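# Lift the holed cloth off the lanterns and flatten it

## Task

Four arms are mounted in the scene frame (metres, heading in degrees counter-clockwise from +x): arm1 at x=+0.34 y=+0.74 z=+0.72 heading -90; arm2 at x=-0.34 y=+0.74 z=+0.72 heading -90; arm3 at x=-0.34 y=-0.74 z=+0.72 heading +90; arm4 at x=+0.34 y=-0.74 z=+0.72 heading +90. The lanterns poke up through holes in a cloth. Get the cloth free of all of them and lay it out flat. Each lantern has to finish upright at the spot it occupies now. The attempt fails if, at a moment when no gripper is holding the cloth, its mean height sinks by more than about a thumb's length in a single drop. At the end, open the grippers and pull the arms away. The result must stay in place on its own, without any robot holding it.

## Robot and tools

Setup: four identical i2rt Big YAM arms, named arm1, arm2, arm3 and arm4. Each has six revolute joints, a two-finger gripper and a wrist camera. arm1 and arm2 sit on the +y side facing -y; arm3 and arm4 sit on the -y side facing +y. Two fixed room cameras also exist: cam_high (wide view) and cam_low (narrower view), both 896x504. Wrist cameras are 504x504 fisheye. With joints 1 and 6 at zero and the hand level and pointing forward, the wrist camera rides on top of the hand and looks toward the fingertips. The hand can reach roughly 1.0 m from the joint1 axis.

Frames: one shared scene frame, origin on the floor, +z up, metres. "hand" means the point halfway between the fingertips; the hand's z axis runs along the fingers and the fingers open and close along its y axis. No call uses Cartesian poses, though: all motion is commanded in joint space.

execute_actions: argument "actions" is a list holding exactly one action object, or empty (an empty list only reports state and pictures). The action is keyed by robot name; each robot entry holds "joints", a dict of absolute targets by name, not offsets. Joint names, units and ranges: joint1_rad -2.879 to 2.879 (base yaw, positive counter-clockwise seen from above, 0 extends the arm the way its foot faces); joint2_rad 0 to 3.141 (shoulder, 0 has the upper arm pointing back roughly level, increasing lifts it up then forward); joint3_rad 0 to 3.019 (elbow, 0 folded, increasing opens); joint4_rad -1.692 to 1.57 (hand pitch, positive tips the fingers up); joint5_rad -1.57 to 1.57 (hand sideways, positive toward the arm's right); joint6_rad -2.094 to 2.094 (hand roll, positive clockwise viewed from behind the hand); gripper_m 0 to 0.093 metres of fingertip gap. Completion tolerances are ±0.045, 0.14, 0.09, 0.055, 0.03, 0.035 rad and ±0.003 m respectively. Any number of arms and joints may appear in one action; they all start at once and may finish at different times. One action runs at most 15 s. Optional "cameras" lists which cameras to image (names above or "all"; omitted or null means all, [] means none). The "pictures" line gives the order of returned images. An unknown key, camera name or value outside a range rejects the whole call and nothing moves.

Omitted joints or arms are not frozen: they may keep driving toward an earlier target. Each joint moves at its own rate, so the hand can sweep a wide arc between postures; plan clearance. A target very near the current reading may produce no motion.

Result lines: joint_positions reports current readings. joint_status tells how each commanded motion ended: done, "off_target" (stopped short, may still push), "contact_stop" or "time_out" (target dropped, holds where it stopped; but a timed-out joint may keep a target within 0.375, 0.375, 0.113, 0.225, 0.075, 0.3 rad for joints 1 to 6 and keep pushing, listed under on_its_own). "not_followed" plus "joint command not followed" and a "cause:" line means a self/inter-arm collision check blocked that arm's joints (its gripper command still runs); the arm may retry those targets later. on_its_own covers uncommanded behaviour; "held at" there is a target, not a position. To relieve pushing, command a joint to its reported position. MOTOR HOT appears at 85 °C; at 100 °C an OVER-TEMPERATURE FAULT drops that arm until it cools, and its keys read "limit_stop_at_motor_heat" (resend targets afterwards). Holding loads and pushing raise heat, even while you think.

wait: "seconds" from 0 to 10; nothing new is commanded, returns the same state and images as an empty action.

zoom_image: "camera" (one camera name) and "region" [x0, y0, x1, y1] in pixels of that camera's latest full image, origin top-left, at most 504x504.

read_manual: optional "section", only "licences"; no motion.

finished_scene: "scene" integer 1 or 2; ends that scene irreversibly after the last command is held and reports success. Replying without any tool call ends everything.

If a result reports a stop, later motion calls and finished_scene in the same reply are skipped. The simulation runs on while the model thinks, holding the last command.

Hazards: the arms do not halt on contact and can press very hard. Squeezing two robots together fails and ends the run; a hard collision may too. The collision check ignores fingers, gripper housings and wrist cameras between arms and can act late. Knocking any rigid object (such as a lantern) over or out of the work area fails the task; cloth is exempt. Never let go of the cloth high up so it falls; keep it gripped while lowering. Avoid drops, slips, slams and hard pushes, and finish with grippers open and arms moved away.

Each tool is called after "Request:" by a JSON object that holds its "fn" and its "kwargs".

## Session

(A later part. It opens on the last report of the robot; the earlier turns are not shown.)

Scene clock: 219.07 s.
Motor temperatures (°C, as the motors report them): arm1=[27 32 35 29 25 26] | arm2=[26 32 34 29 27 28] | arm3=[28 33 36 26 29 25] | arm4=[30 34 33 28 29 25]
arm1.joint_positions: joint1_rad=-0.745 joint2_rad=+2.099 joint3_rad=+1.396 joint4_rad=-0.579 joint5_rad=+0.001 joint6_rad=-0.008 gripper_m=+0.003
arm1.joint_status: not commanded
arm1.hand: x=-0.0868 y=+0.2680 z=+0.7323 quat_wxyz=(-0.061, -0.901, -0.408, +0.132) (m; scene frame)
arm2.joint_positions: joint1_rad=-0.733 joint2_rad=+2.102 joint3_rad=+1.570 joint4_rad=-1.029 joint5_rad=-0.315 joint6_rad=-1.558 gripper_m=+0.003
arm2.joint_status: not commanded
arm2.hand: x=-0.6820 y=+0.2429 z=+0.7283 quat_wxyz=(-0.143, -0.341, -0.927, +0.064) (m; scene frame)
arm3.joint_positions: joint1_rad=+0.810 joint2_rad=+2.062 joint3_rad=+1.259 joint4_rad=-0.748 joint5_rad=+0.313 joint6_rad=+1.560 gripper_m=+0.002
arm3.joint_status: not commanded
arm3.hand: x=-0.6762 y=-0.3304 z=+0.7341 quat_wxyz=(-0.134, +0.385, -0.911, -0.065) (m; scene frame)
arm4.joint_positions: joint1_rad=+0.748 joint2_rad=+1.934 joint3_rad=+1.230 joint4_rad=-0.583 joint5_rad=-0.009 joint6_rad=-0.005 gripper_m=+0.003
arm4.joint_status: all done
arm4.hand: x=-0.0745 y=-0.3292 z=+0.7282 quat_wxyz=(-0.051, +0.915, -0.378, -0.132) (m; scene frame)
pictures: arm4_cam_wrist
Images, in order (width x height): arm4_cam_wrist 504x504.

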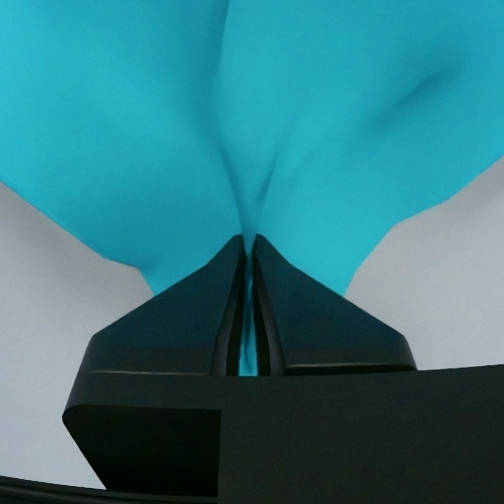

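Request:
{"fn": "execute_actions", "kwargs": {"actions": [{"arm1":{"joints":{"joint2_rad":1.91,"joint3_rad":1.34,"joint4_rad":-0.57}},"arm2":{"joints":{"joint2_rad":1.91,"joint3_rad":1.529}},"arm3":{"joints":{"joint2_rad":1.84,"joint3_rad":1.188}},"arm4":{"joints":{"joint2_rad":1.726,"joint3_rad":1.182,"joint4_rad":-0.575}}}]}}

Scene clock: 299.27 s.
Motor temperatures (°C, as the motors report them): arm1=[27 32 36 29 25 26] | arm2=[26 33 35 29 27 28] | arm3=[28 34 37 26 30 25] | arm4=[30 33 31 28 29 25]
arm1.joint_positions: joint1_rad=-0.742 joint2_rad=+1.899 joint3_rad=+1.344 joint4_rad=-0.561 joint5_rad=-0.002 joint6_rad=-0.008 gripper_m=+0.003
arm1.joint_status: all done
arm1.hand: x=-0.0903 y=+0.2610 z=+0.8368 quat_wxyz=(-0.095, -0.887, -0.403, +0.206) (m; scene frame)
arm2.joint_positions: joint1_rad=-0.720 joint2_rad=+1.893 joint3_rad=+1.530 joint4_rad=-1.023 joint5_rad=-0.307 joint6_rad=-1.558 gripper_m=+0.003
arm2.joint_status: all done
arm2.hand: x=-0.6770 y=+0.2379 z=+0.8352 quat_wxyz=(-0.111, -0.321, -0.930, +0.142) (m; scene frame)
arm3.joint_positions: joint1_rad=+0.795 joint2_rad=+1.827 joint3_rad=+1.193 joint4_rad=-0.741 joint5_rad=+0.313 joint6_rad=+1.560 gripper_m=+0.002
arm3.joint_status: all done
arm3.hand: x=-0.6740 y=-0.3194 z=+0.8341 quat_wxyz=(-0.101, +0.363, -0.915, -0.144) (m; scene frame)
arm4.joint_positions: joint1_rad=+0.743 joint2_rad=+1.715 joint3_rad=+1.189 joint4_rad=-0.565 joint5_rad=-0.010 joint6_rad=-0.005 gripper_m=+0.003
arm4.joint_status: all done
arm4.hand: x=-0.0779 y=-0.3223 z=+0.8368 quat_wxyz=(-0.088, +0.897, -0.372, -0.221) (m; scene frame)
pictures: arm1_cam_wrist, arm2_cam_wrist, arm3_cam_wrist, arm4_cam_wrist, cam_high, cam_low
Images, in order (width x height): arm1_cam_wrist 504x504, arm2_cam_wrist 504x504, arm3_cam_wrist 504x504, arm4_cam_wrist 504x504, cam_high 896x504, cam_low 896x504.

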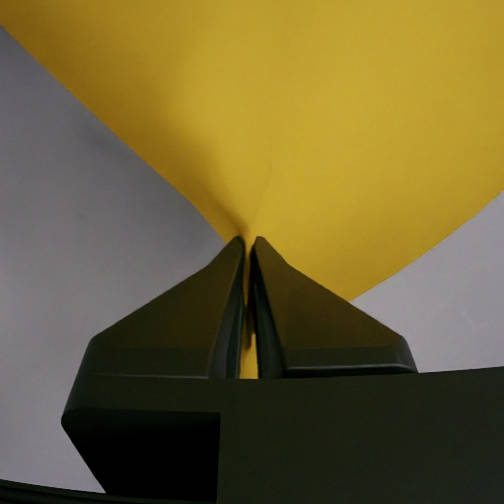

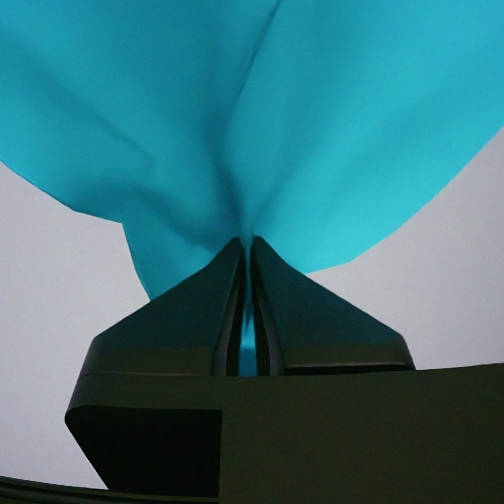

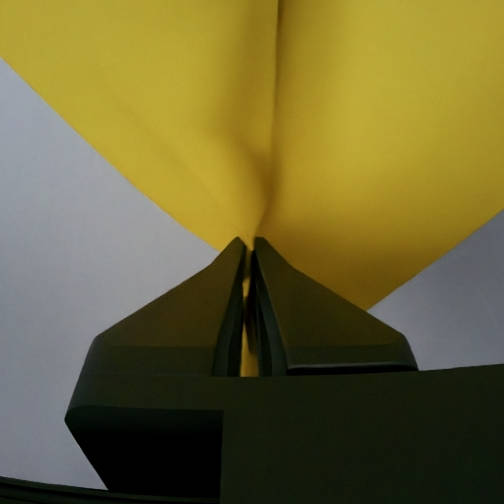

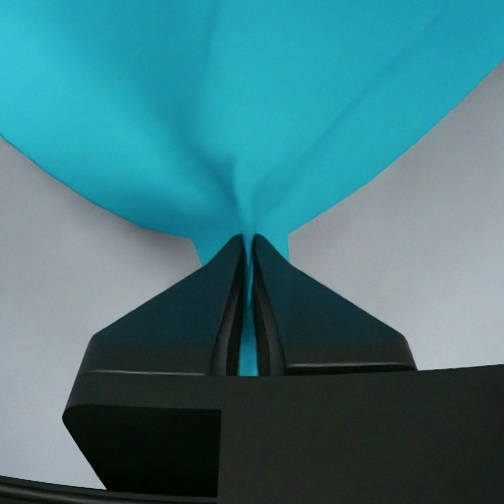

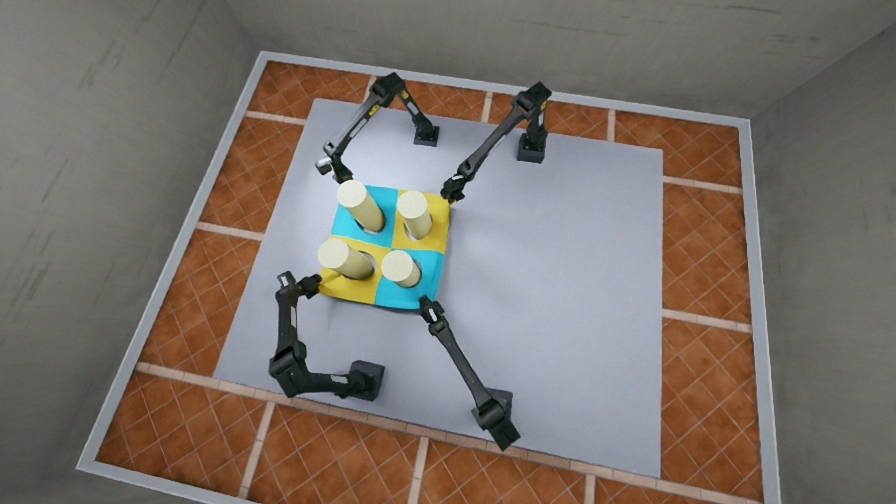

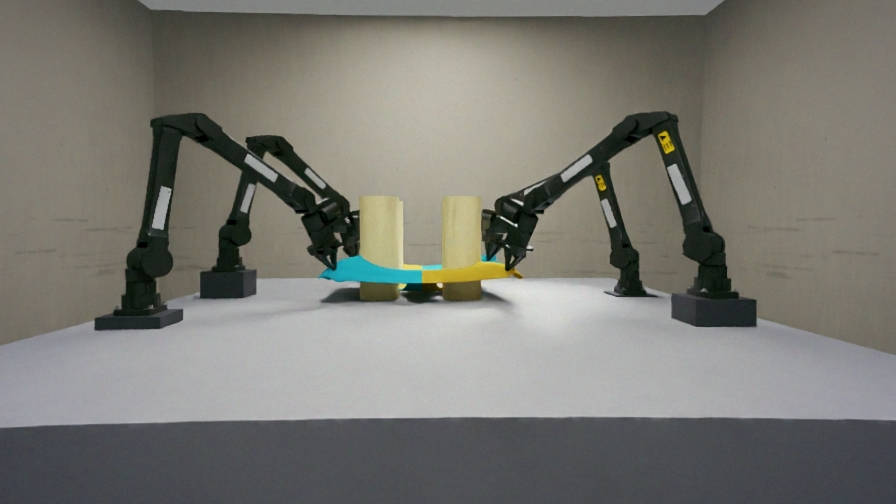

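Request:
{"fn": "execute_actions", "kwargs": {"actions": [{"arm1":{"joints":{"joint2_rad":1.739,"joint3_rad":1.31,"joint4_rad":-0.58}},"arm2":{"joints":{"joint1_rad":-0.745,"joint2_rad":1.749,"joint3_rad":1.53}},"arm3":{"joints":{"joint1_rad":0.82,"joint2_rad":1.627,"joint3_rad":1.145}},"arm4":{"joints":{"joint2_rad":1.553,"joint3_rad":1.17,"joint4_rad":-0.585}}}], "cameras": ["cam_high","cam_low"]}}

Request:
{"fn": "zoom_image", "kwargs": {"camera": "cam_high", "region": [290, 150, 490, 350]}}

Scene clock: 310.23 s.
Motor temperatures (°C, as the motors report them): arm1=[27 33 36 29 25 26] | arm2=[26 33 36 29 27 28] | arm3=[28 34 37 26 30 25] | arm4=[30 34 33 28 29 25]
arm1.joint_positions: joint1_rad=-0.742 joint2_rad=+1.730 joint3_rad=+1.309 joint4_rad=-0.562 joint5_rad=-0.002 joint6_rad=-0.008 gripper_m=+0.003
arm1.joint_status: all done
arm1.hand: x=-0.0857 y=+0.2667 z=+0.9244 quat_wxyz=(-0.121, -0.871, -0.396, +0.265) (m; scene frame)
arm2.joint_positions: joint1_rad=-0.720 joint2_rad=+1.736 joint3_rad=+1.525 joint4_rad=-1.023 joint5_rad=-0.309 joint6_rad=-1.558 gripper_m=+0.003
arm2.joint_status: all done
arm2.hand: x=-0.6737 y=+0.2415 z=+0.9253 quat_wxyz=(-0.085, -0.306, -0.924, +0.213) (m; scene frame)
arm3.joint_positions: joint1_rad=+0.797 joint2_rad=+1.614 joint3_rad=+1.143 joint4_rad=-0.741 joint5_rad=+0.313 joint6_rad=+1.560 gripper_m=+0.002
arm3.joint_status: all done
arm3.hand: x=-0.6683 y=-0.3242 z=+0.9235 quat_wxyz=(-0.070, +0.348, -0.910, -0.217) (m; scene frame)
arm4.joint_positions: joint1_rad=+0.743 joint2_rad=+1.547 joint3_rad=+1.171 joint4_rad=-0.565 joint5_rad=-0.009 joint6_rad=-0.005 gripper_m=+0.003
arm4.joint_status: all done
arm4.hand: x=-0.0734 y=-0.3268 z=+0.9231 quat_wxyz=(-0.116, +0.878, -0.364, -0.287) (m; scene frame)
pictures: cam_high, cam_low
Images, in order (width x height): cam_high 896x504, cam_low 896x504.

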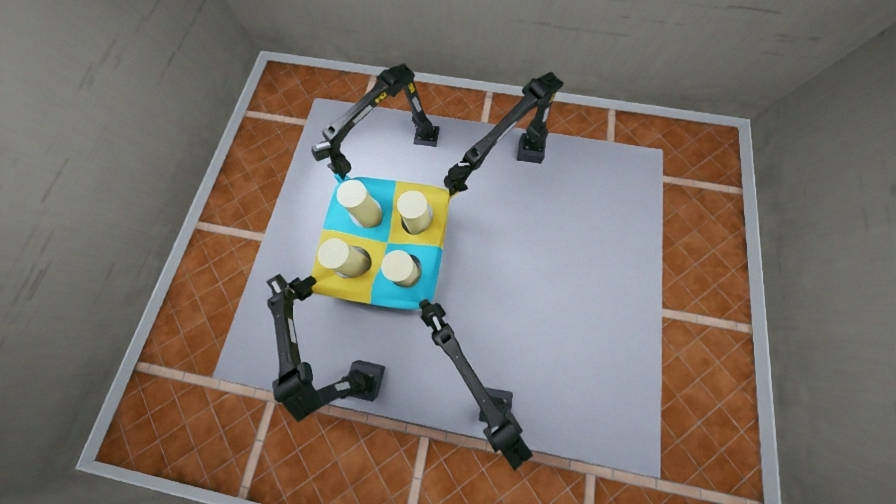

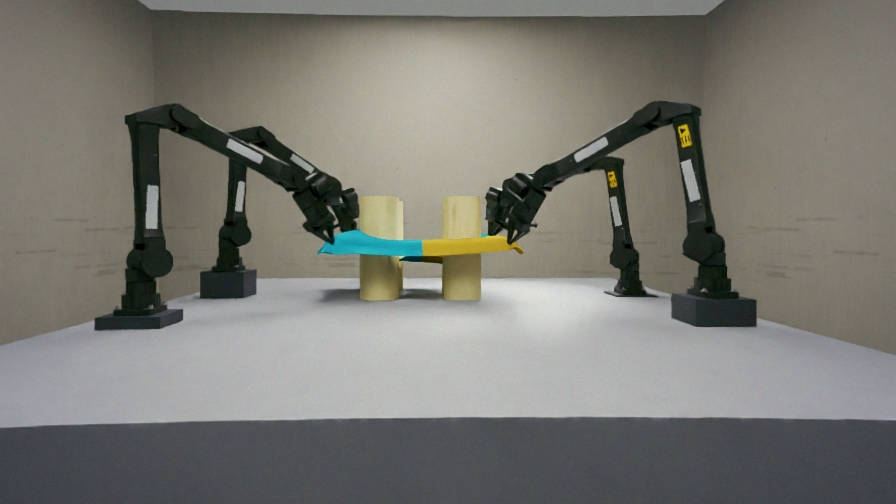

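Region (290, 150, 490, 350) of cam_high's 896x504 image, scaled by 2.520, with more detail than that image has.

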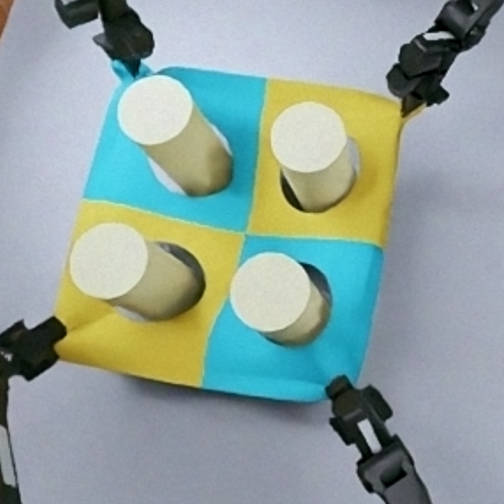

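Request:
{"fn": "execute_actions", "kwargs": {"actions": [{"arm1":{"joints":{"joint2_rad":1.6,"joint3_rad":1.355}},"arm2":{"joints":{"joint2_rad":1.627,"joint3_rad":1.6}},"arm3":{"joints":{"joint2_rad":1.45,"joint3_rad":1.182}},"arm4":{"joints":{"joint2_rad":1.418,"joint3_rad":1.232}}}], "cameras": ["cam_low"]}}

Scene clock: 316.00 s.
Motor temperatures (°C, as the motors report them): arm1=[27 33 37 29 25 26] | arm2=[26 33 36 29 27 28] | arm3=[28 34 39 26 30 25] | arm4=[30 34 34 28 29 25]
arm1.joint_positions: joint1_rad=-0.742 joint2_rad=+1.603 joint3_rad=+1.321 joint4_rad=-0.563 joint5_rad=-0.002 joint6_rad=-0.008 gripper_m=+0.003
arm1.joint_status: all done
arm1.hand: x=-0.0846 y=+0.2685 z=+1.0081 quat_wxyz=(-0.148, -0.851, -0.386, +0.324) (m; scene frame)
arm2.joint_positions: joint1_rad=-0.720 joint2_rad=+1.625 joint3_rad=+1.561 joint4_rad=-1.023 joint5_rad=-0.309 joint6_rad=-1.558 gripper_m=+0.003
arm2.joint_status: all done
arm2.hand: x=-0.6721 y=+0.2432 z=+1.0066 quat_wxyz=(-0.060, -0.291, -0.913, +0.279) (m; scene frame)
arm3.joint_positions: joint1_rad=+0.797 joint2_rad=+1.438 joint3_rad=+1.143 joint4_rad=-0.741 joint5_rad=+0.313 joint6_rad=+1.560 gripper_m=+0.002
arm3.joint_status: all done
arm3.hand: x=-0.6645 y=-0.3261 z=+1.0128 quat_wxyz=(-0.035, +0.327, -0.897, -0.294) (m; scene frame)
arm4.joint_positions: joint1_rad=+0.743 joint2_rad=+1.423 joint3_rad=+1.197 joint4_rad=-0.565 joint5_rad=-0.009 joint6_rad=-0.005 gripper_m=+0.003
arm4.joint_status: all done
arm4.hand: x=-0.0718 y=-0.3285 z=+1.0059 quat_wxyz=(-0.144, +0.855, -0.354, -0.352) (m; scene frame)
pictures: cam_low
Images, in order (width x height): cam_low 896x504.

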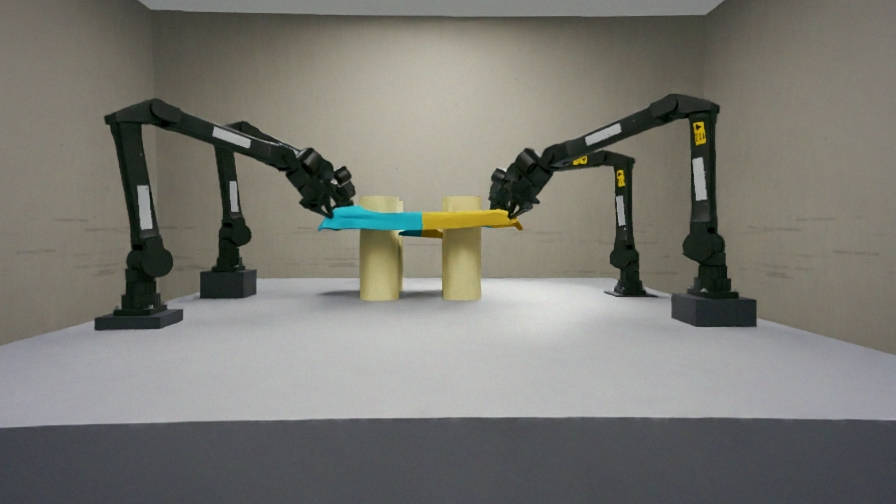

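Request:
{"fn": "execute_actions", "kwargs": {"actions": [{"arm1":{"joints":{"joint2_rad":1.49,"joint3_rad":1.443}},"arm2":{"joints":{"joint1_rad":-0.76,"joint2_rad":1.54,"joint3_rad":1.727}},"arm3":{"joints":{"joint1_rad":0.835,"joint2_rad":1.32,"joint3_rad":1.28}},"arm4":{"joints":{"joint2_rad":1.323,"joint3_rad":1.344}}}], "cameras": ["cam_low","cam_high"]}}

Scene clock: 322.17 s.
Motor temperatures (°C, as the motors report them): arm1=[27 33 40 29 25 26] | arm2=[26 33 38 29 27 28] | arm3=[28 34 42 27 30 25] | arm4=[30 34 36 28 29 25]
arm1.joint_positions: joint1_rad=-0.742 joint2_rad=+1.494 joint3_rad=+1.404 joint4_rad=-0.565 joint5_rad=+0.000 joint6_rad=-0.008 gripper_m=+0.003
arm1.joint_status: all done
arm1.hand: x=-0.0876 y=+0.2664 z=+1.1214 quat_wxyz=(-0.183, -0.816, -0.370, +0.405) (m; scene frame)
arm2.joint_positions: joint1_rad=-0.732 joint2_rad=+1.531 joint3_rad=+1.687 joint4_rad=-1.023 joint5_rad=-0.309 joint6_rad=-1.558 gripper_m=+0.003
arm2.joint_status: all done
arm2.hand: x=-0.6792 y=+0.2455 z=+1.1267 quat_wxyz=(-0.019, -0.270, -0.887, +0.375) (m; scene frame)
arm3.joint_positions: joint1_rad=+0.808 joint2_rad=+1.307 joint3_rad=+1.234 joint4_rad=-0.741 joint5_rad=+0.313 joint6_rad=+1.560 gripper_m=+0.002
arm3.joint_status: all done
arm3.hand: x=-0.6731 y=-0.3233 z=+1.1267 quat_wxyz=(+0.011, +0.303, -0.870, -0.389) (m; scene frame)
arm4.joint_positions: joint1_rad=+0.743 joint2_rad=+1.329 joint3_rad=+1.304 joint4_rad=-0.569 joint5_rad=-0.010 joint6_rad=-0.005 gripper_m=+0.003
arm4.joint_status: all done
arm4.hand: x=-0.0749 y=-0.3255 z=+1.1182 quat_wxyz=(-0.178, +0.816, -0.337, -0.434) (m; scene frame)
pictures: cam_high, cam_low
Images, in order (width x height): cam_high 896x504, cam_low 896x504.

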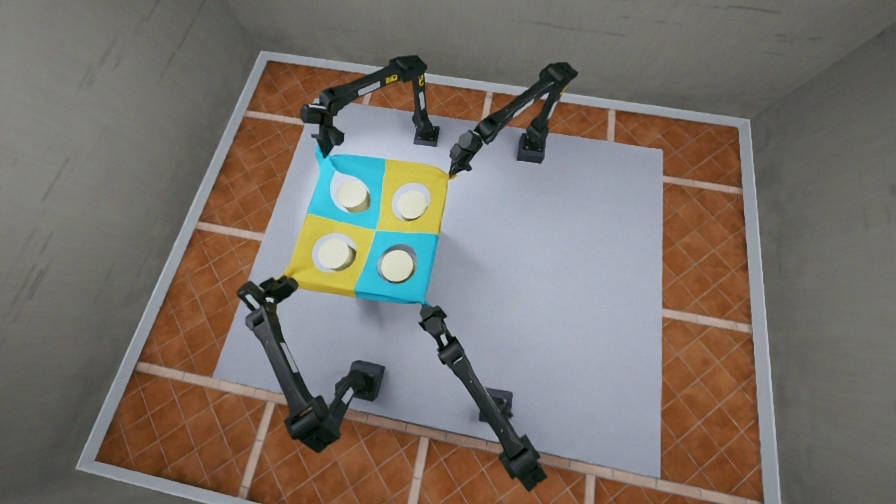

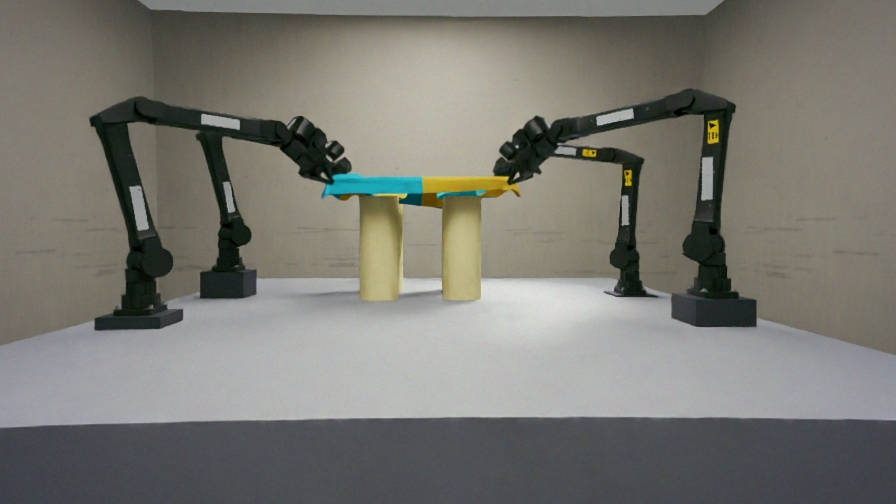

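Request:
{"fn": "execute_actions", "kwargs": {"actions": [{"arm1":{"joints":{"joint2_rad":1.415,"joint3_rad":1.606}},"arm2":{"joints":{"joint2_rad":1.495,"joint3_rad":1.935}},"arm3":{"joints":{"joint2_rad":1.228,"joint3_rad":1.437}},"arm4":{"joints":{"joint2_rad":1.27,"joint3_rad":1.535}}}]}}

Scene clock: 333.83 s.
Motor temperatures (°C, as the motors report them): arm1=[27 33 44 29 25 26] | arm2=[26 33 40 29 27 28] | arm3=[28 33 46 27 30 25] | arm4=[30 34 39 28 29 25]
arm1.joint_positions: joint1_rad=-0.742 joint2_rad=+1.425 joint3_rad=+1.561 joint4_rad=-0.570 joint5_rad=+0.000 joint6_rad=-0.008 gripper_m=+0.003
arm1.joint_status: all done
arm1.hand: x=-0.0875 y=+0.2676 z=+1.2550 quat_wxyz=(-0.221, -0.767, -0.347, +0.492) (m; scene frame)
arm2.joint_positions: joint1_rad=-0.734 joint2_rad=+1.490 joint3_rad=+1.895 joint4_rad=-1.024 joint5_rad=-0.310 joint6_rad=-1.558 gripper_m=+0.003
arm2.joint_status: all done
arm2.hand: x=-0.6771 y=+0.2489 z=+1.2625 quat_wxyz=(+0.026, -0.236, -0.846, +0.478) (m; scene frame)
arm3.joint_positions: joint1_rad=+0.809 joint2_rad=+1.218 joint3_rad=+1.394 joint4_rad=-0.741 joint5_rad=+0.313 joint6_rad=+1.560 gripper_m=+0.002
arm3.joint_status: all done
arm3.hand: x=-0.6716 y=-0.3231 z=+1.2623 quat_wxyz=(+0.060, +0.266, -0.829, -0.488) (m; scene frame)
arm4.joint_positions: joint1_rad=+0.745 joint2_rad=+1.286 joint3_rad=+1.487 joint4_rad=-0.574 joint5_rad=-0.012 joint6_rad=-0.005 gripper_m=+0.003
arm4.joint_status: all done
arm4.hand: x=-0.0766 y=-0.3256 z=+1.2509 quat_wxyz=(-0.214, +0.764, -0.314, -0.521) (m; scene frame)
pictures: arm1_cam_wrist, arm2_cam_wrist, arm3_cam_wrist, arm4_cam_wrist, cam_high, cam_low
Images, in order (width x height): arm1_cam_wrist 504x504, arm2_cam_wrist 504x504, arm3_cam_wrist 504x504, arm4_cam_wrist 504x504, cam_high 896x504, cam_low 896x504.

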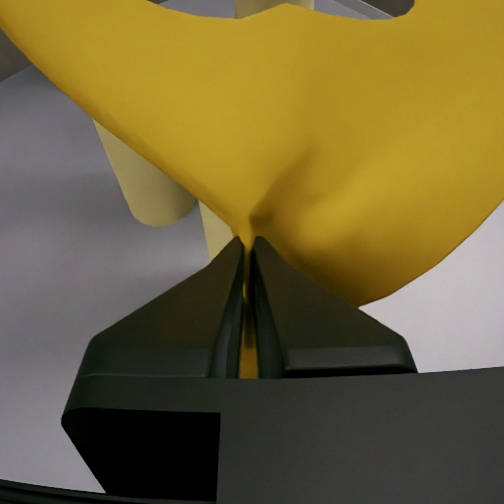

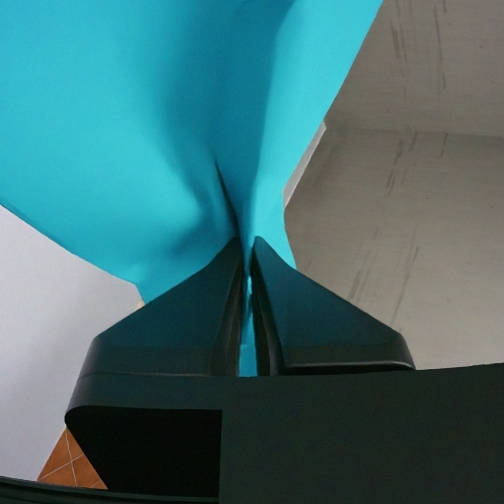

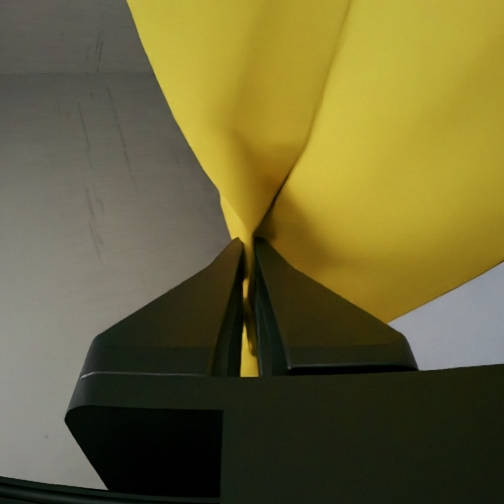

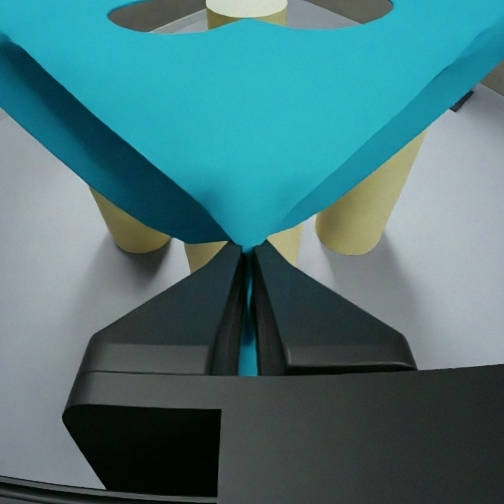

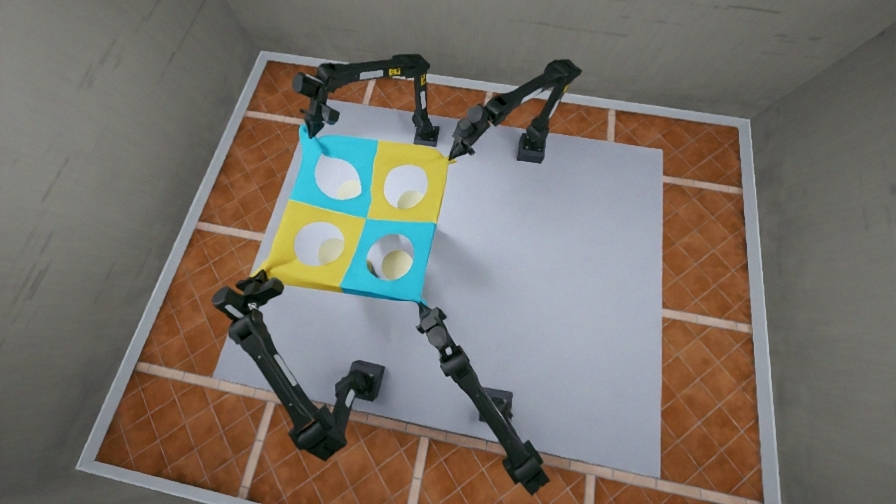

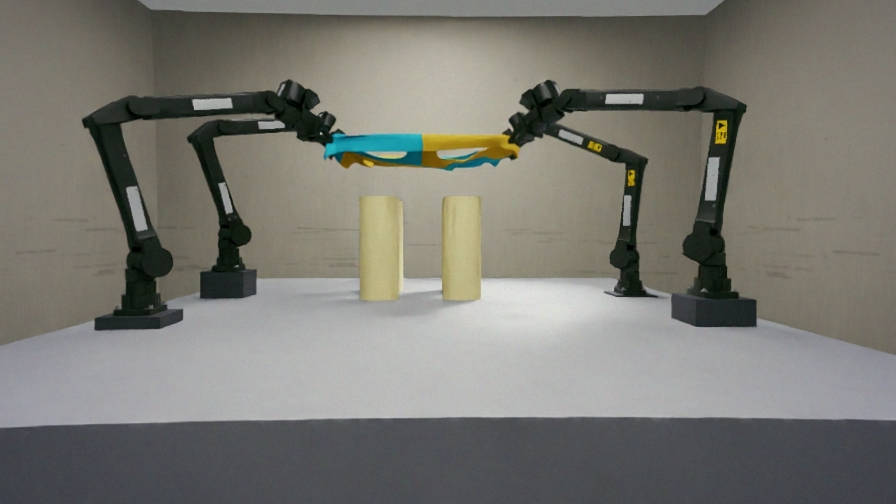

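Request:
{"fn": "execute_actions", "kwargs": {"actions": [{"arm1":{"joints":{"joint1_rad":-0.495,"joint2_rad":1.165,"joint3_rad":1.335,"joint6_rad":0.25}},"arm2":{"joints":{"joint1_rad":-0.475,"joint2_rad":1.285,"joint3_rad":1.695,"joint6_rad":-1.3}},"arm3":{"joints":{"joint1_rad":0.525,"joint2_rad":0.97,"joint3_rad":1.2,"joint6_rad":1.27}},"arm4":{"joints":{"joint1_rad":0.479,"joint2_rad":1.0,"joint3_rad":1.267,"joint6_rad":-0.27}}}], "cameras": ["cam_low","cam_high"]}}

Scene clock: 379.73 s.
Motor temperatures (°C, as the motors report them): arm1=[27 33 49 29 25 26] | arm2=[26 32 42 29 27 28] | arm3=[28 32 50 27 30 25] | arm4=[30 34 43 28 29 25]
arm1.joint_positions: joint1_rad=-0.486 joint2_rad=+1.167 joint3_rad=+1.332 joint4_rad=-0.573 joint5_rad=+0.001 joint6_rad=+0.239 gripper_m=+0.003
arm1.joint_status: all done
arm1.hand: x=+0.0903 y=+0.2632 z=+1.2625 quat_wxyz=(-0.343, -0.759, -0.347, +0.431) (m; scene frame)
arm2.joint_positions: joint1_rad=-0.454 joint2_rad=+1.282 joint3_rad=+1.697 joint4_rad=-1.024 joint5_rad=-0.306 joint6_rad=-1.312 gripper_m=+0.003
arm2.joint_status: all done
arm2.hand: x=-0.4947 y=+0.2457 z=+1.2659 quat_wxyz=(-0.095, -0.221, -0.848, +0.472) (m; scene frame)
arm3.joint_positions: joint1_rad=+0.504 joint2_rad=+0.967 joint3_rad=+1.207 joint4_rad=-0.741 joint5_rad=+0.311 joint6_rad=+1.278 gripper_m=+0.002
arm3.joint_status: all done
arm3.hand: x=-0.4905 y=-0.3187 z=+1.2695 quat_wxyz=(-0.079, +0.248, -0.820, -0.510) (m; scene frame)
arm4.joint_positions: joint1_rad=+0.475 joint2_rad=+1.009 joint3_rad=+1.266 joint4_rad=-0.578 joint5_rad=-0.015 joint6_rad=-0.256 gripper_m=+0.003
arm4.joint_status: all done
arm4.hand: x=+0.0988 y=-0.3215 z=+1.2576 quat_wxyz=(-0.353, +0.748, -0.314, -0.466) (m; scene frame)
pictures: cam_high, cam_low
Images, in order (width x height): cam_high 896x504, cam_low 896x504.

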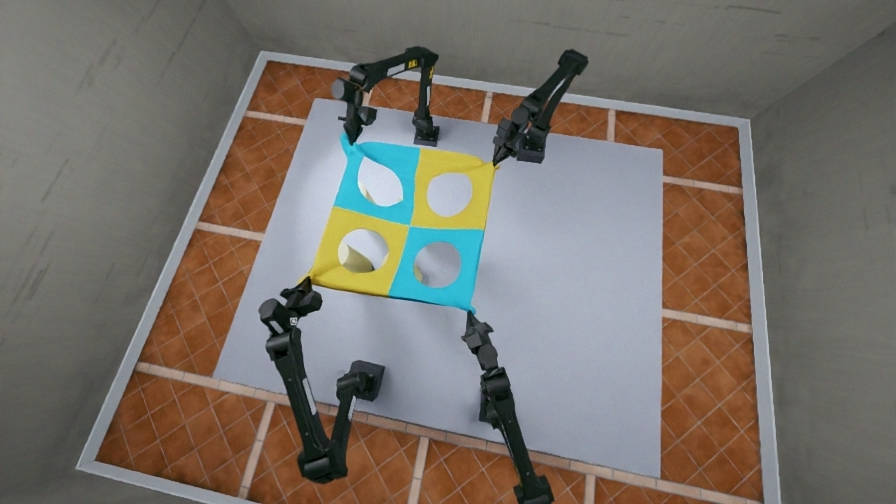

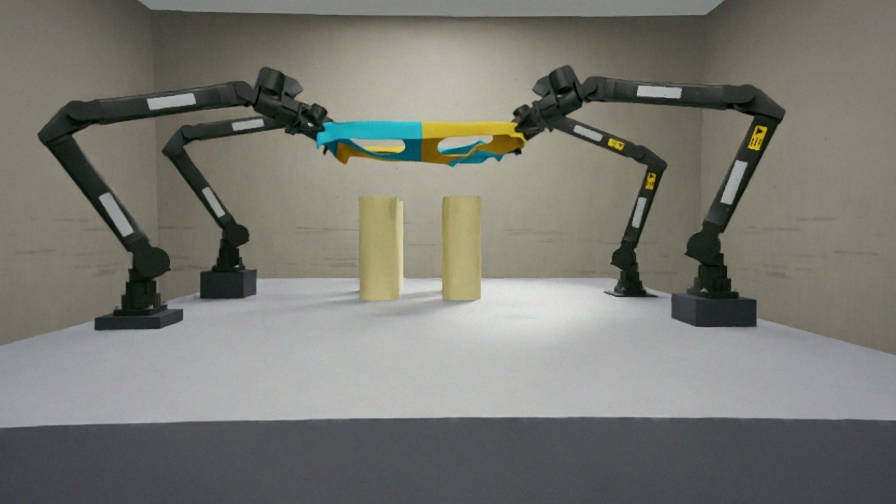

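Great. Continue.

Request:
{"fn": "execute_actions", "kwargs": {"actions": [{"arm1":{"joints":{"joint1_rad":-0.166,"joint2_rad":1.012,"joint3_rad":1.205,"joint6_rad":0.58}},"arm2":{"joints":{"joint1_rad":-0.15,"joint2_rad":1.206,"joint3_rad":1.62,"joint6_rad":-0.97}},"arm3":{"joints":{"joint1_rad":0.137,"joint2_rad":0.866,"joint3_rad":1.12,"joint6_rad":0.88}},"arm4":{"joints":{"joint1_rad":0.107,"joint2_rad":0.833,"joint3_rad":1.145,"joint6_rad":-0.64}}}], "cameras": []}}

Request:
{"fn": "execute_actions", "kwargs": {"actions": [{"arm1":{"joints":{"joint1_rad":0.197,"joint2_rad":1.028,"joint3_rad":1.25,"joint6_rad":0.94}},"arm2":{"joints":{"joint1_rad":0.195,"joint2_rad":1.285,"joint3_rad":1.726,"joint6_rad":-0.62}},"arm3":{"joints":{"joint1_rad":-0.275,"joint2_rad":0.982,"joint3_rad":1.24,"joint6_rad":0.47}},"arm4":{"joints":{"joint1_rad":-0.308,"joint2_rad":0.866,"joint3_rad":1.2,"joint6_rad":-1.05}}}], "cameras": ["cam_low","cam_high"]}}

Scene clock: 392.60 s.
Motor temperatures (°C, as the motors report them): arm1=[27 32 46 29 25 26] | arm2=[26 32 41 29 27 28] | arm3=[28 32 46 27 30 25] | arm4=[30 33 41 28 29 25]
arm1.joint_positions: joint1_rad=-0.167 joint2_rad=+1.028 joint3_rad=+1.193 joint4_rad=-0.573 joint5_rad=+0.004 joint6_rad=+0.569 gripper_m=+0.003
arm1.joint_status: all done
arm1.hand: x=+0.2603 y=+0.2616 z=+1.2473 quat_wxyz=(-0.462, -0.760, -0.343, +0.301) (m; scene frame)
arm2.joint_positions: joint1_rad=-0.134 joint2_rad=+1.229 joint3_rad=+1.617 joint4_rad=-1.024 joint5_rad=-0.305 joint6_rad=-0.981 gripper_m=+0.003
arm2.joint_status: all done
arm2.hand: x=-0.3276 y=+0.2385 z=+1.2464 quat_wxyz=(-0.237, -0.229, -0.853, +0.404) (m; scene frame)
arm3.joint_positions: joint1_rad=+0.126 joint2_rad=+0.874 joint3_rad=+1.121 joint4_rad=-0.741 joint5_rad=+0.309 joint6_rad=+0.888 gripper_m=+0.002
arm3.joint_status: all done
arm3.hand: x=-0.3231 y=-0.3208 z=+1.2556 quat_wxyz=(-0.265, +0.254, -0.817, -0.445) (m; scene frame)
arm4.joint_positions: joint1_rad=+0.118 joint2_rad=+0.841 joint3_rad=+1.136 joint4_rad=-0.579 joint5_rad=-0.015 joint6_rad=-0.626 gripper_m=+0.003
arm4.joint_status: all done
arm4.hand: x=+0.2689 y=-0.3235 z=+1.2514 quat_wxyz=(-0.509, +0.740, -0.305, -0.317) (m; scene frame)
pictures: none
No camera images: the call's "cameras" was empty. Leave "cameras" out to get every camera's image.

Scene clock: 394.03 s.
Motor temperatures (°C, as the motors report them): arm1=[27 32 47 29 25 26] | arm2=[26 32 41 29 27 28] | arm3=[28 32 47 27 30 25] | arm4=[30 33 41 28 29 25]
arm1.joint_positions: joint1_rad=+0.190 joint2_rad=+1.028 joint3_rad=+1.193 joint4_rad=-0.573 joint5_rad=+0.008 joint6_rad=+0.930 gripper_m=+0.003
arm1.joint_status: all done
arm1.hand: x=+0.4329 y=+0.2659 z=+1.2475 quat_wxyz=(-0.538, -0.761, -0.341, +0.122) (m; scene frame)
arm2.joint_positions: joint1_rad=+0.210 joint2_rad=+1.280 joint3_rad=+1.662 joint4_rad=-1.024 joint5_rad=-0.303 joint6_rad=-0.632 gripper_m=+0.003
arm2.joint_status: all done
arm2.hand: x=-0.1526 y=+0.2499 z=+1.2438 quat_wxyz=(-0.356, -0.233, -0.855, +0.297) (m; scene frame)
arm3.joint_positions: joint1_rad=-0.282 joint2_rad=+0.999 joint3_rad=+1.175 joint4_rad=-0.741 joint5_rad=+0.306 joint6_rad=+0.477 gripper_m=+0.002
arm3.joint_status: all done
arm3.hand: x=-0.1482 y=-0.3193 z=+1.2336 quat_wxyz=(-0.402, +0.269, -0.831, -0.276) (m; scene frame)
arm4.joint_positions: joint1_rad=-0.293 joint2_rad=+0.870 joint3_rad=+1.136 joint4_rad=-0.579 joint5_rad=-0.019 joint6_rad=-1.037 gripper_m=+0.003
arm4.joint_status: all done
arm4.hand: x=+0.4428 y=-0.3215 z=+1.2398 quat_wxyz=(-0.582, +0.748, -0.307, -0.088) (m; scene frame)
pictures: cam_high, cam_low
Images, in order (width x height): cam_high 896x504, cam_low 896x504.

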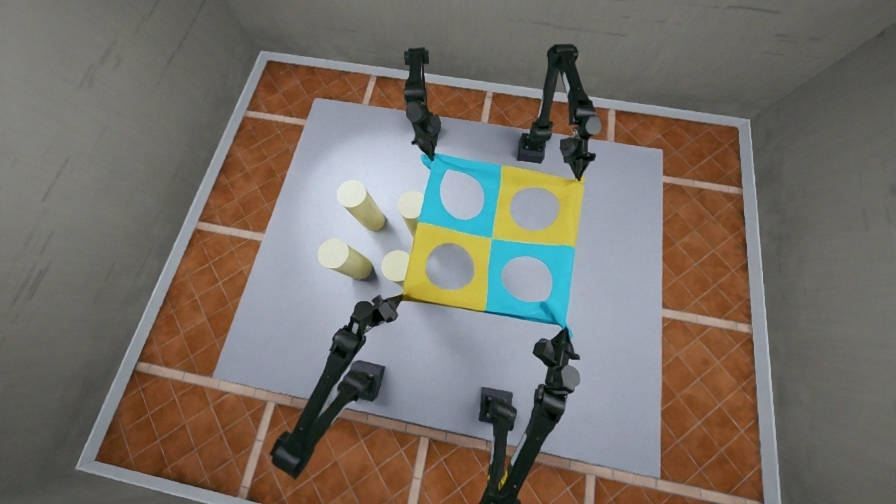

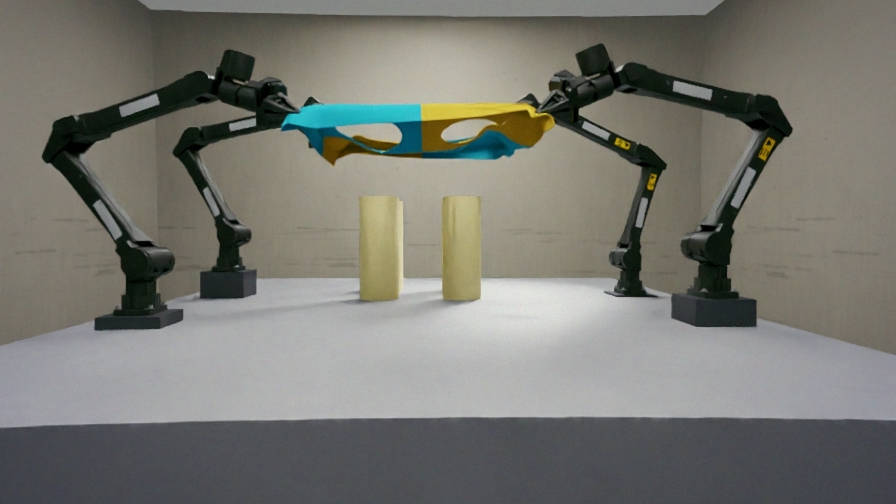

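Request:
{"fn": "execute_actions", "kwargs": {"actions": [{"arm1":{"joints":{"joint1_rad":0.52,"joint2_rad":1.245,"joint3_rad":1.275,"joint6_rad":1.25}},"arm2":{"joints":{"joint1_rad":0.56,"joint2_rad":1.51,"joint3_rad":1.76,"joint5_rad":0.0,"joint6_rad":-0.26}},"arm3":{"joints":{"joint1_rad":-0.70,"joint2_rad":1.28,"joint3_rad":1.30,"joint5_rad":0.0,"joint6_rad":0.05}},"arm4":{"joints":{"joint1_rad":-0.66,"joint2_rad":1.085,"joint3_rad":1.21,"joint6_rad":-1.39}}}], "cameras": ["cam_low","cam_high"]}}

Scene clock: 430.27 s.
Motor temperatures (°C, as the motors report them): arm1=[27 31 55 29 25 26] | arm2=[26 32 47 30 27 28] | arm3=[28 32 58 27 30 25] | arm4=[30 33 48 28 29 25]
arm1.joint_positions: joint1_rad=+0.508 joint2_rad=+1.267 joint3_rad=+1.231 joint4_rad=-0.577 joint5_rad=+0.011 joint6_rad=+1.240 gripper_m=+0.003
arm1.joint_status: all done
arm1.hand: x=+0.6111 y=+0.2596 z=+1.1494 quat_wxyz=(-0.462, -0.807, -0.366, -0.039) (m; scene frame)
arm2.joint_positions: joint1_rad=+0.577 joint2_rad=+1.535 joint3_rad=+1.730 joint4_rad=-1.024 joint5_rad=-0.007 joint6_rad=-0.274 gripper_m=+0.003
arm2.joint_status: all done
arm2.hand: x=+0.0253 y=+0.2400 z=+1.1335 quat_wxyz=(-0.295, -0.308, -0.879, +0.213) (m; scene frame)
arm3.joint_positions: joint1_rad=-0.712 joint2_rad=+1.297 joint3_rad=+1.268 joint4_rad=-0.741 joint5_rad=+0.008 joint6_rad=+0.059 gripper_m=+0.002
arm3.joint_status: all done
arm3.hand: x=+0.0313 y=-0.3324 z=+1.1382 quat_wxyz=(-0.346, +0.351, -0.855, -0.162) (m; scene frame)
arm4.joint_positions: joint1_rad=-0.649 joint2_rad=+1.104 joint3_rad=+1.164 joint4_rad=-0.584 joint5_rad=-0.024 joint6_rad=-1.376 gripper_m=+0.003
arm4.joint_status: all done
arm4.hand: x=+0.6240 y=-0.3244 z=+1.1503 quat_wxyz=(-0.491, +0.798, -0.336, +0.094) (m; scene frame)
pictures: cam_high, cam_low
Images, in order (width x height): cam_high 896x504, cam_low 896x504.

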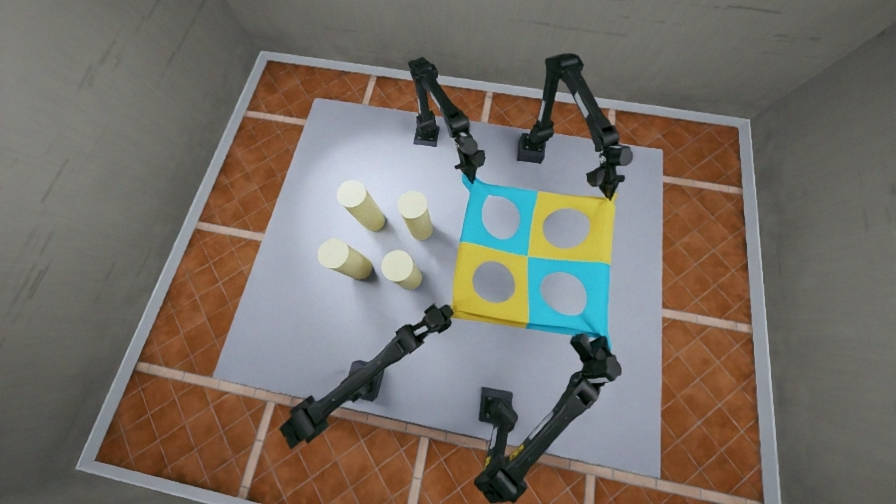

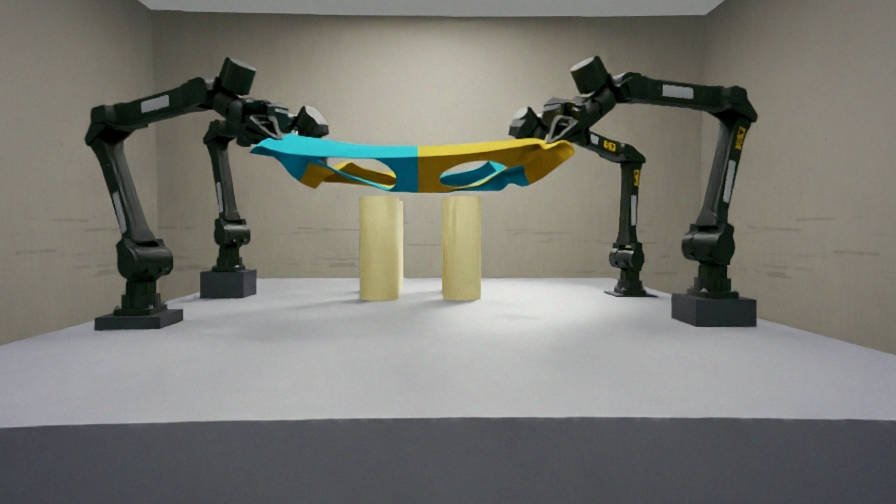

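Request:
{"fn": "execute_actions", "kwargs": {"actions": [{"arm1":{"joints":{"joint1_rad":0.53,"joint2_rad":1.611,"joint3_rad":1.31,"joint4_rad":-0.88}},"arm2":{"joints":{"joint1_rad":0.55,"joint2_rad":1.695,"joint3_rad":1.545}},"arm3":{"joints":{"joint1_rad":-0.69,"joint2_rad":1.565,"joint3_rad":1.158}},"arm4":{"joints":{"joint2_rad":1.425,"joint3_rad":1.17,"joint4_rad":-0.88}}}], "cameras": []}}

Request:
{"fn": "execute_actions", "kwargs": {"actions": [{"arm1":{"joints":{"joint2_rad":1.905,"joint3_rad":1.35}},"arm2":{"joints":{"joint2_rad":1.93}},"arm3":{"joints":{"joint2_rad":1.875,"joint3_rad":1.24}},"arm4":{"joints":{"joint2_rad":1.727,"joint3_rad":1.19}}}]}}

Scene clock: 461.87 s.
Motor temperatures (°C, as the motors report them): arm1=[27 32 55 29 25 26] | arm2=[26 33 45 30 27 28] | arm3=[28 33 54 27 30 25] | arm4=[30 33 47 28 29 25]
arm1.joint_positions: joint1_rad=+0.508 joint2_rad=+1.634 joint3_rad=+1.277 joint4_rad=-0.874 joint5_rad=+0.015 joint6_rad=+1.242 gripper_m=+0.003
arm1.joint_status: all done
arm1.hand: x=+0.6095 y=+0.2601 z=+0.9317 quat_wxyz=(-0.172, -0.897, -0.407, -0.009) (m; scene frame)
arm2.joint_positions: joint1_rad=+0.573 joint2_rad=+1.715 joint3_rad=+1.530 joint4_rad=-1.016 joint5_rad=-0.008 joint6_rad=-0.274 gripper_m=+0.003
arm2.joint_status: all done
arm2.hand: x=+0.0158 y=+0.2442 z=+0.9251 quat_wxyz=(-0.149, -0.329, -0.926, +0.110) (m; scene frame)
arm3.joint_positions: joint1_rad=-0.703 joint2_rad=+1.578 joint3_rad=+1.159 joint4_rad=-0.736 joint5_rad=+0.008 joint6_rad=+0.058 gripper_m=+0.002
arm3.joint_status: all done
arm3.hand: x=+0.0246 y=-0.3335 z=+0.9359 quat_wxyz=(-0.181, +0.377, -0.904, -0.083) (m; scene frame)
arm4.joint_positions: joint1_rad=-0.646 joint2_rad=+1.447 joint3_rad=+1.152 joint4_rad=-0.876 joint5_rad=-0.024 joint6_rad=-1.377 gripper_m=+0.003
arm4.joint_status: all done
arm4.hand: x=+0.6210 y=-0.3258 z=+0.9287 quat_wxyz=(-0.197, +0.903, -0.382, +0.030) (m; scene frame)
pictures: none
No camera images: the call's "cameras" was empty. Leave "cameras" out to get every camera's image.

Scene clock: 463.13 s.
Motor temperatures (°C, as the motors report them): arm1=[27 32 54 29 25 26] | arm2=[26 33 45 29 27 28] | arm3=[28 33 54 27 30 25] | arm4=[30 33 47 28 29 25]
arm1.joint_positions: joint1_rad=+0.508 joint2_rad=+1.930 joint3_rad=+1.315 joint4_rad=-0.874 joint5_rad=+0.015 joint6_rad=+1.242 gripper_m=+0.003
arm1.joint_status: all done
arm1.hand: x=+0.6081 y=+0.2618 z=+0.7882 quat_wxyz=(-0.044, -0.909, -0.413, +0.004) (m; scene frame)
arm2.joint_positions: joint1_rad=+0.572 joint2_rad=+1.942 joint3_rad=+1.530 joint4_rad=-1.014 joint5_rad=-0.008 joint6_rad=-0.274 gripper_m=+0.003
arm2.joint_status: all done
arm2.hand: x=+0.0143 y=+0.2424 z=+0.7921 quat_wxyz=(-0.058, -0.335, -0.939, +0.045) (m; scene frame)
arm3.joint_positions: joint1_rad=-0.700 joint2_rad=+1.889 joint3_rad=+1.221 joint4_rad=-0.735 joint5_rad=+0.006 joint6_rad=+0.058 gripper_m=+0.002
arm3.joint_status: all done
arm3.hand: x=+0.0248 y=-0.3301 z=+0.7970 quat_wxyz=(-0.070, +0.386, -0.919, -0.030) (m; scene frame)
arm4.joint_positions: joint1_rad=-0.646 joint2_rad=+1.750 joint3_rad=+1.154 joint4_rad=-0.876 joint5_rad=-0.023 joint6_rad=-1.377 gripper_m=+0.003
arm4.joint_status: all done
arm4.hand: x=+0.6170 y=-0.3317 z=+0.7834 quat_wxyz=(-0.050, +0.919, -0.391, -0.001) (m; scene frame)
pictures: arm1_cam_wrist, arm2_cam_wrist, arm3_cam_wrist, arm4_cam_wrist, cam_high, cam_low
Images, in order (width x height): arm1_cam_wrist 504x504, arm2_cam_wrist 504x504, arm3_cam_wrist 504x504, arm4_cam_wrist 504x504, cam_high 896x504, cam_low 896x504.

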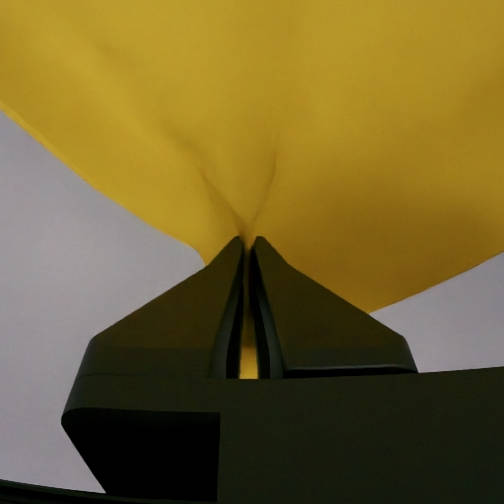

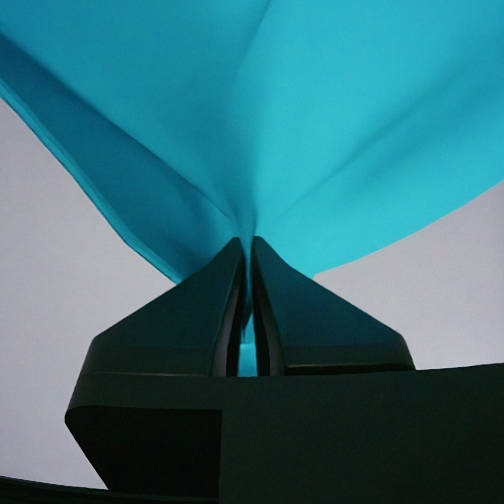

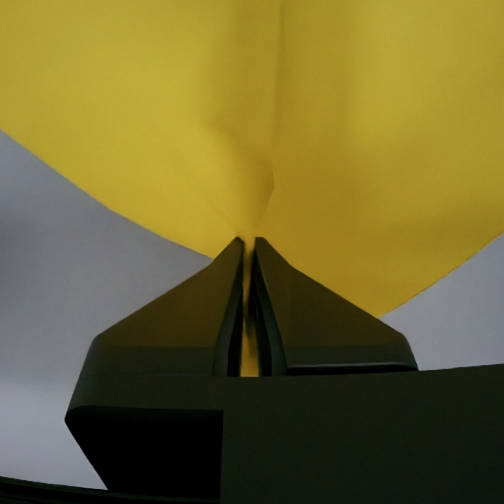

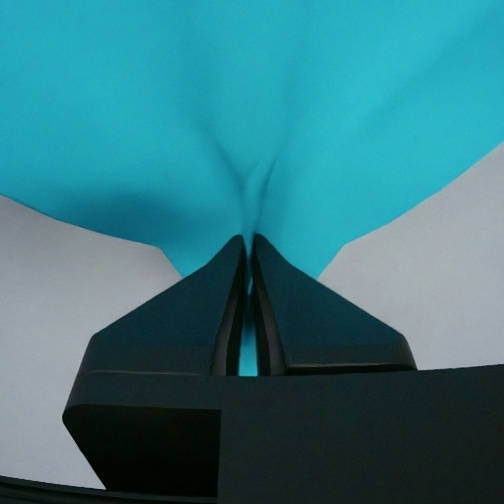

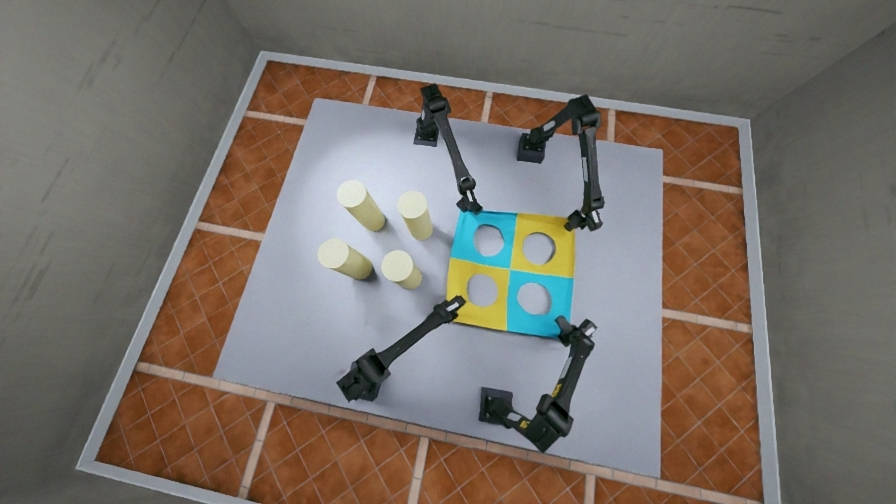

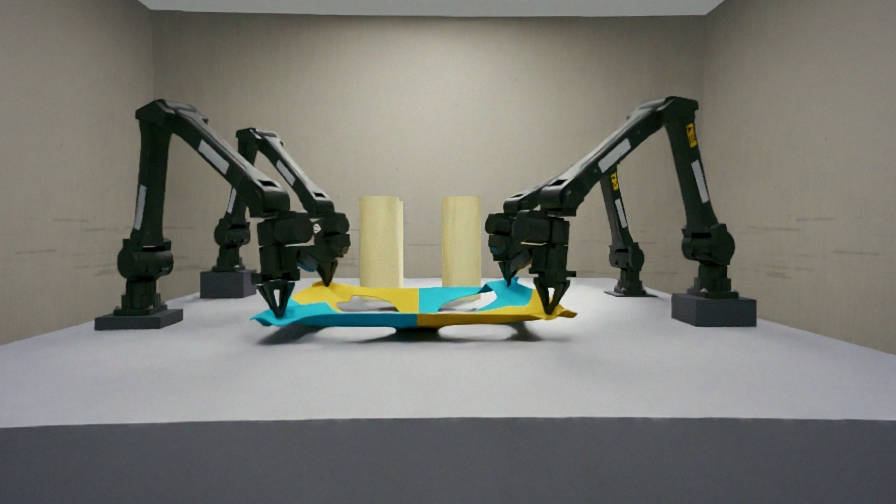

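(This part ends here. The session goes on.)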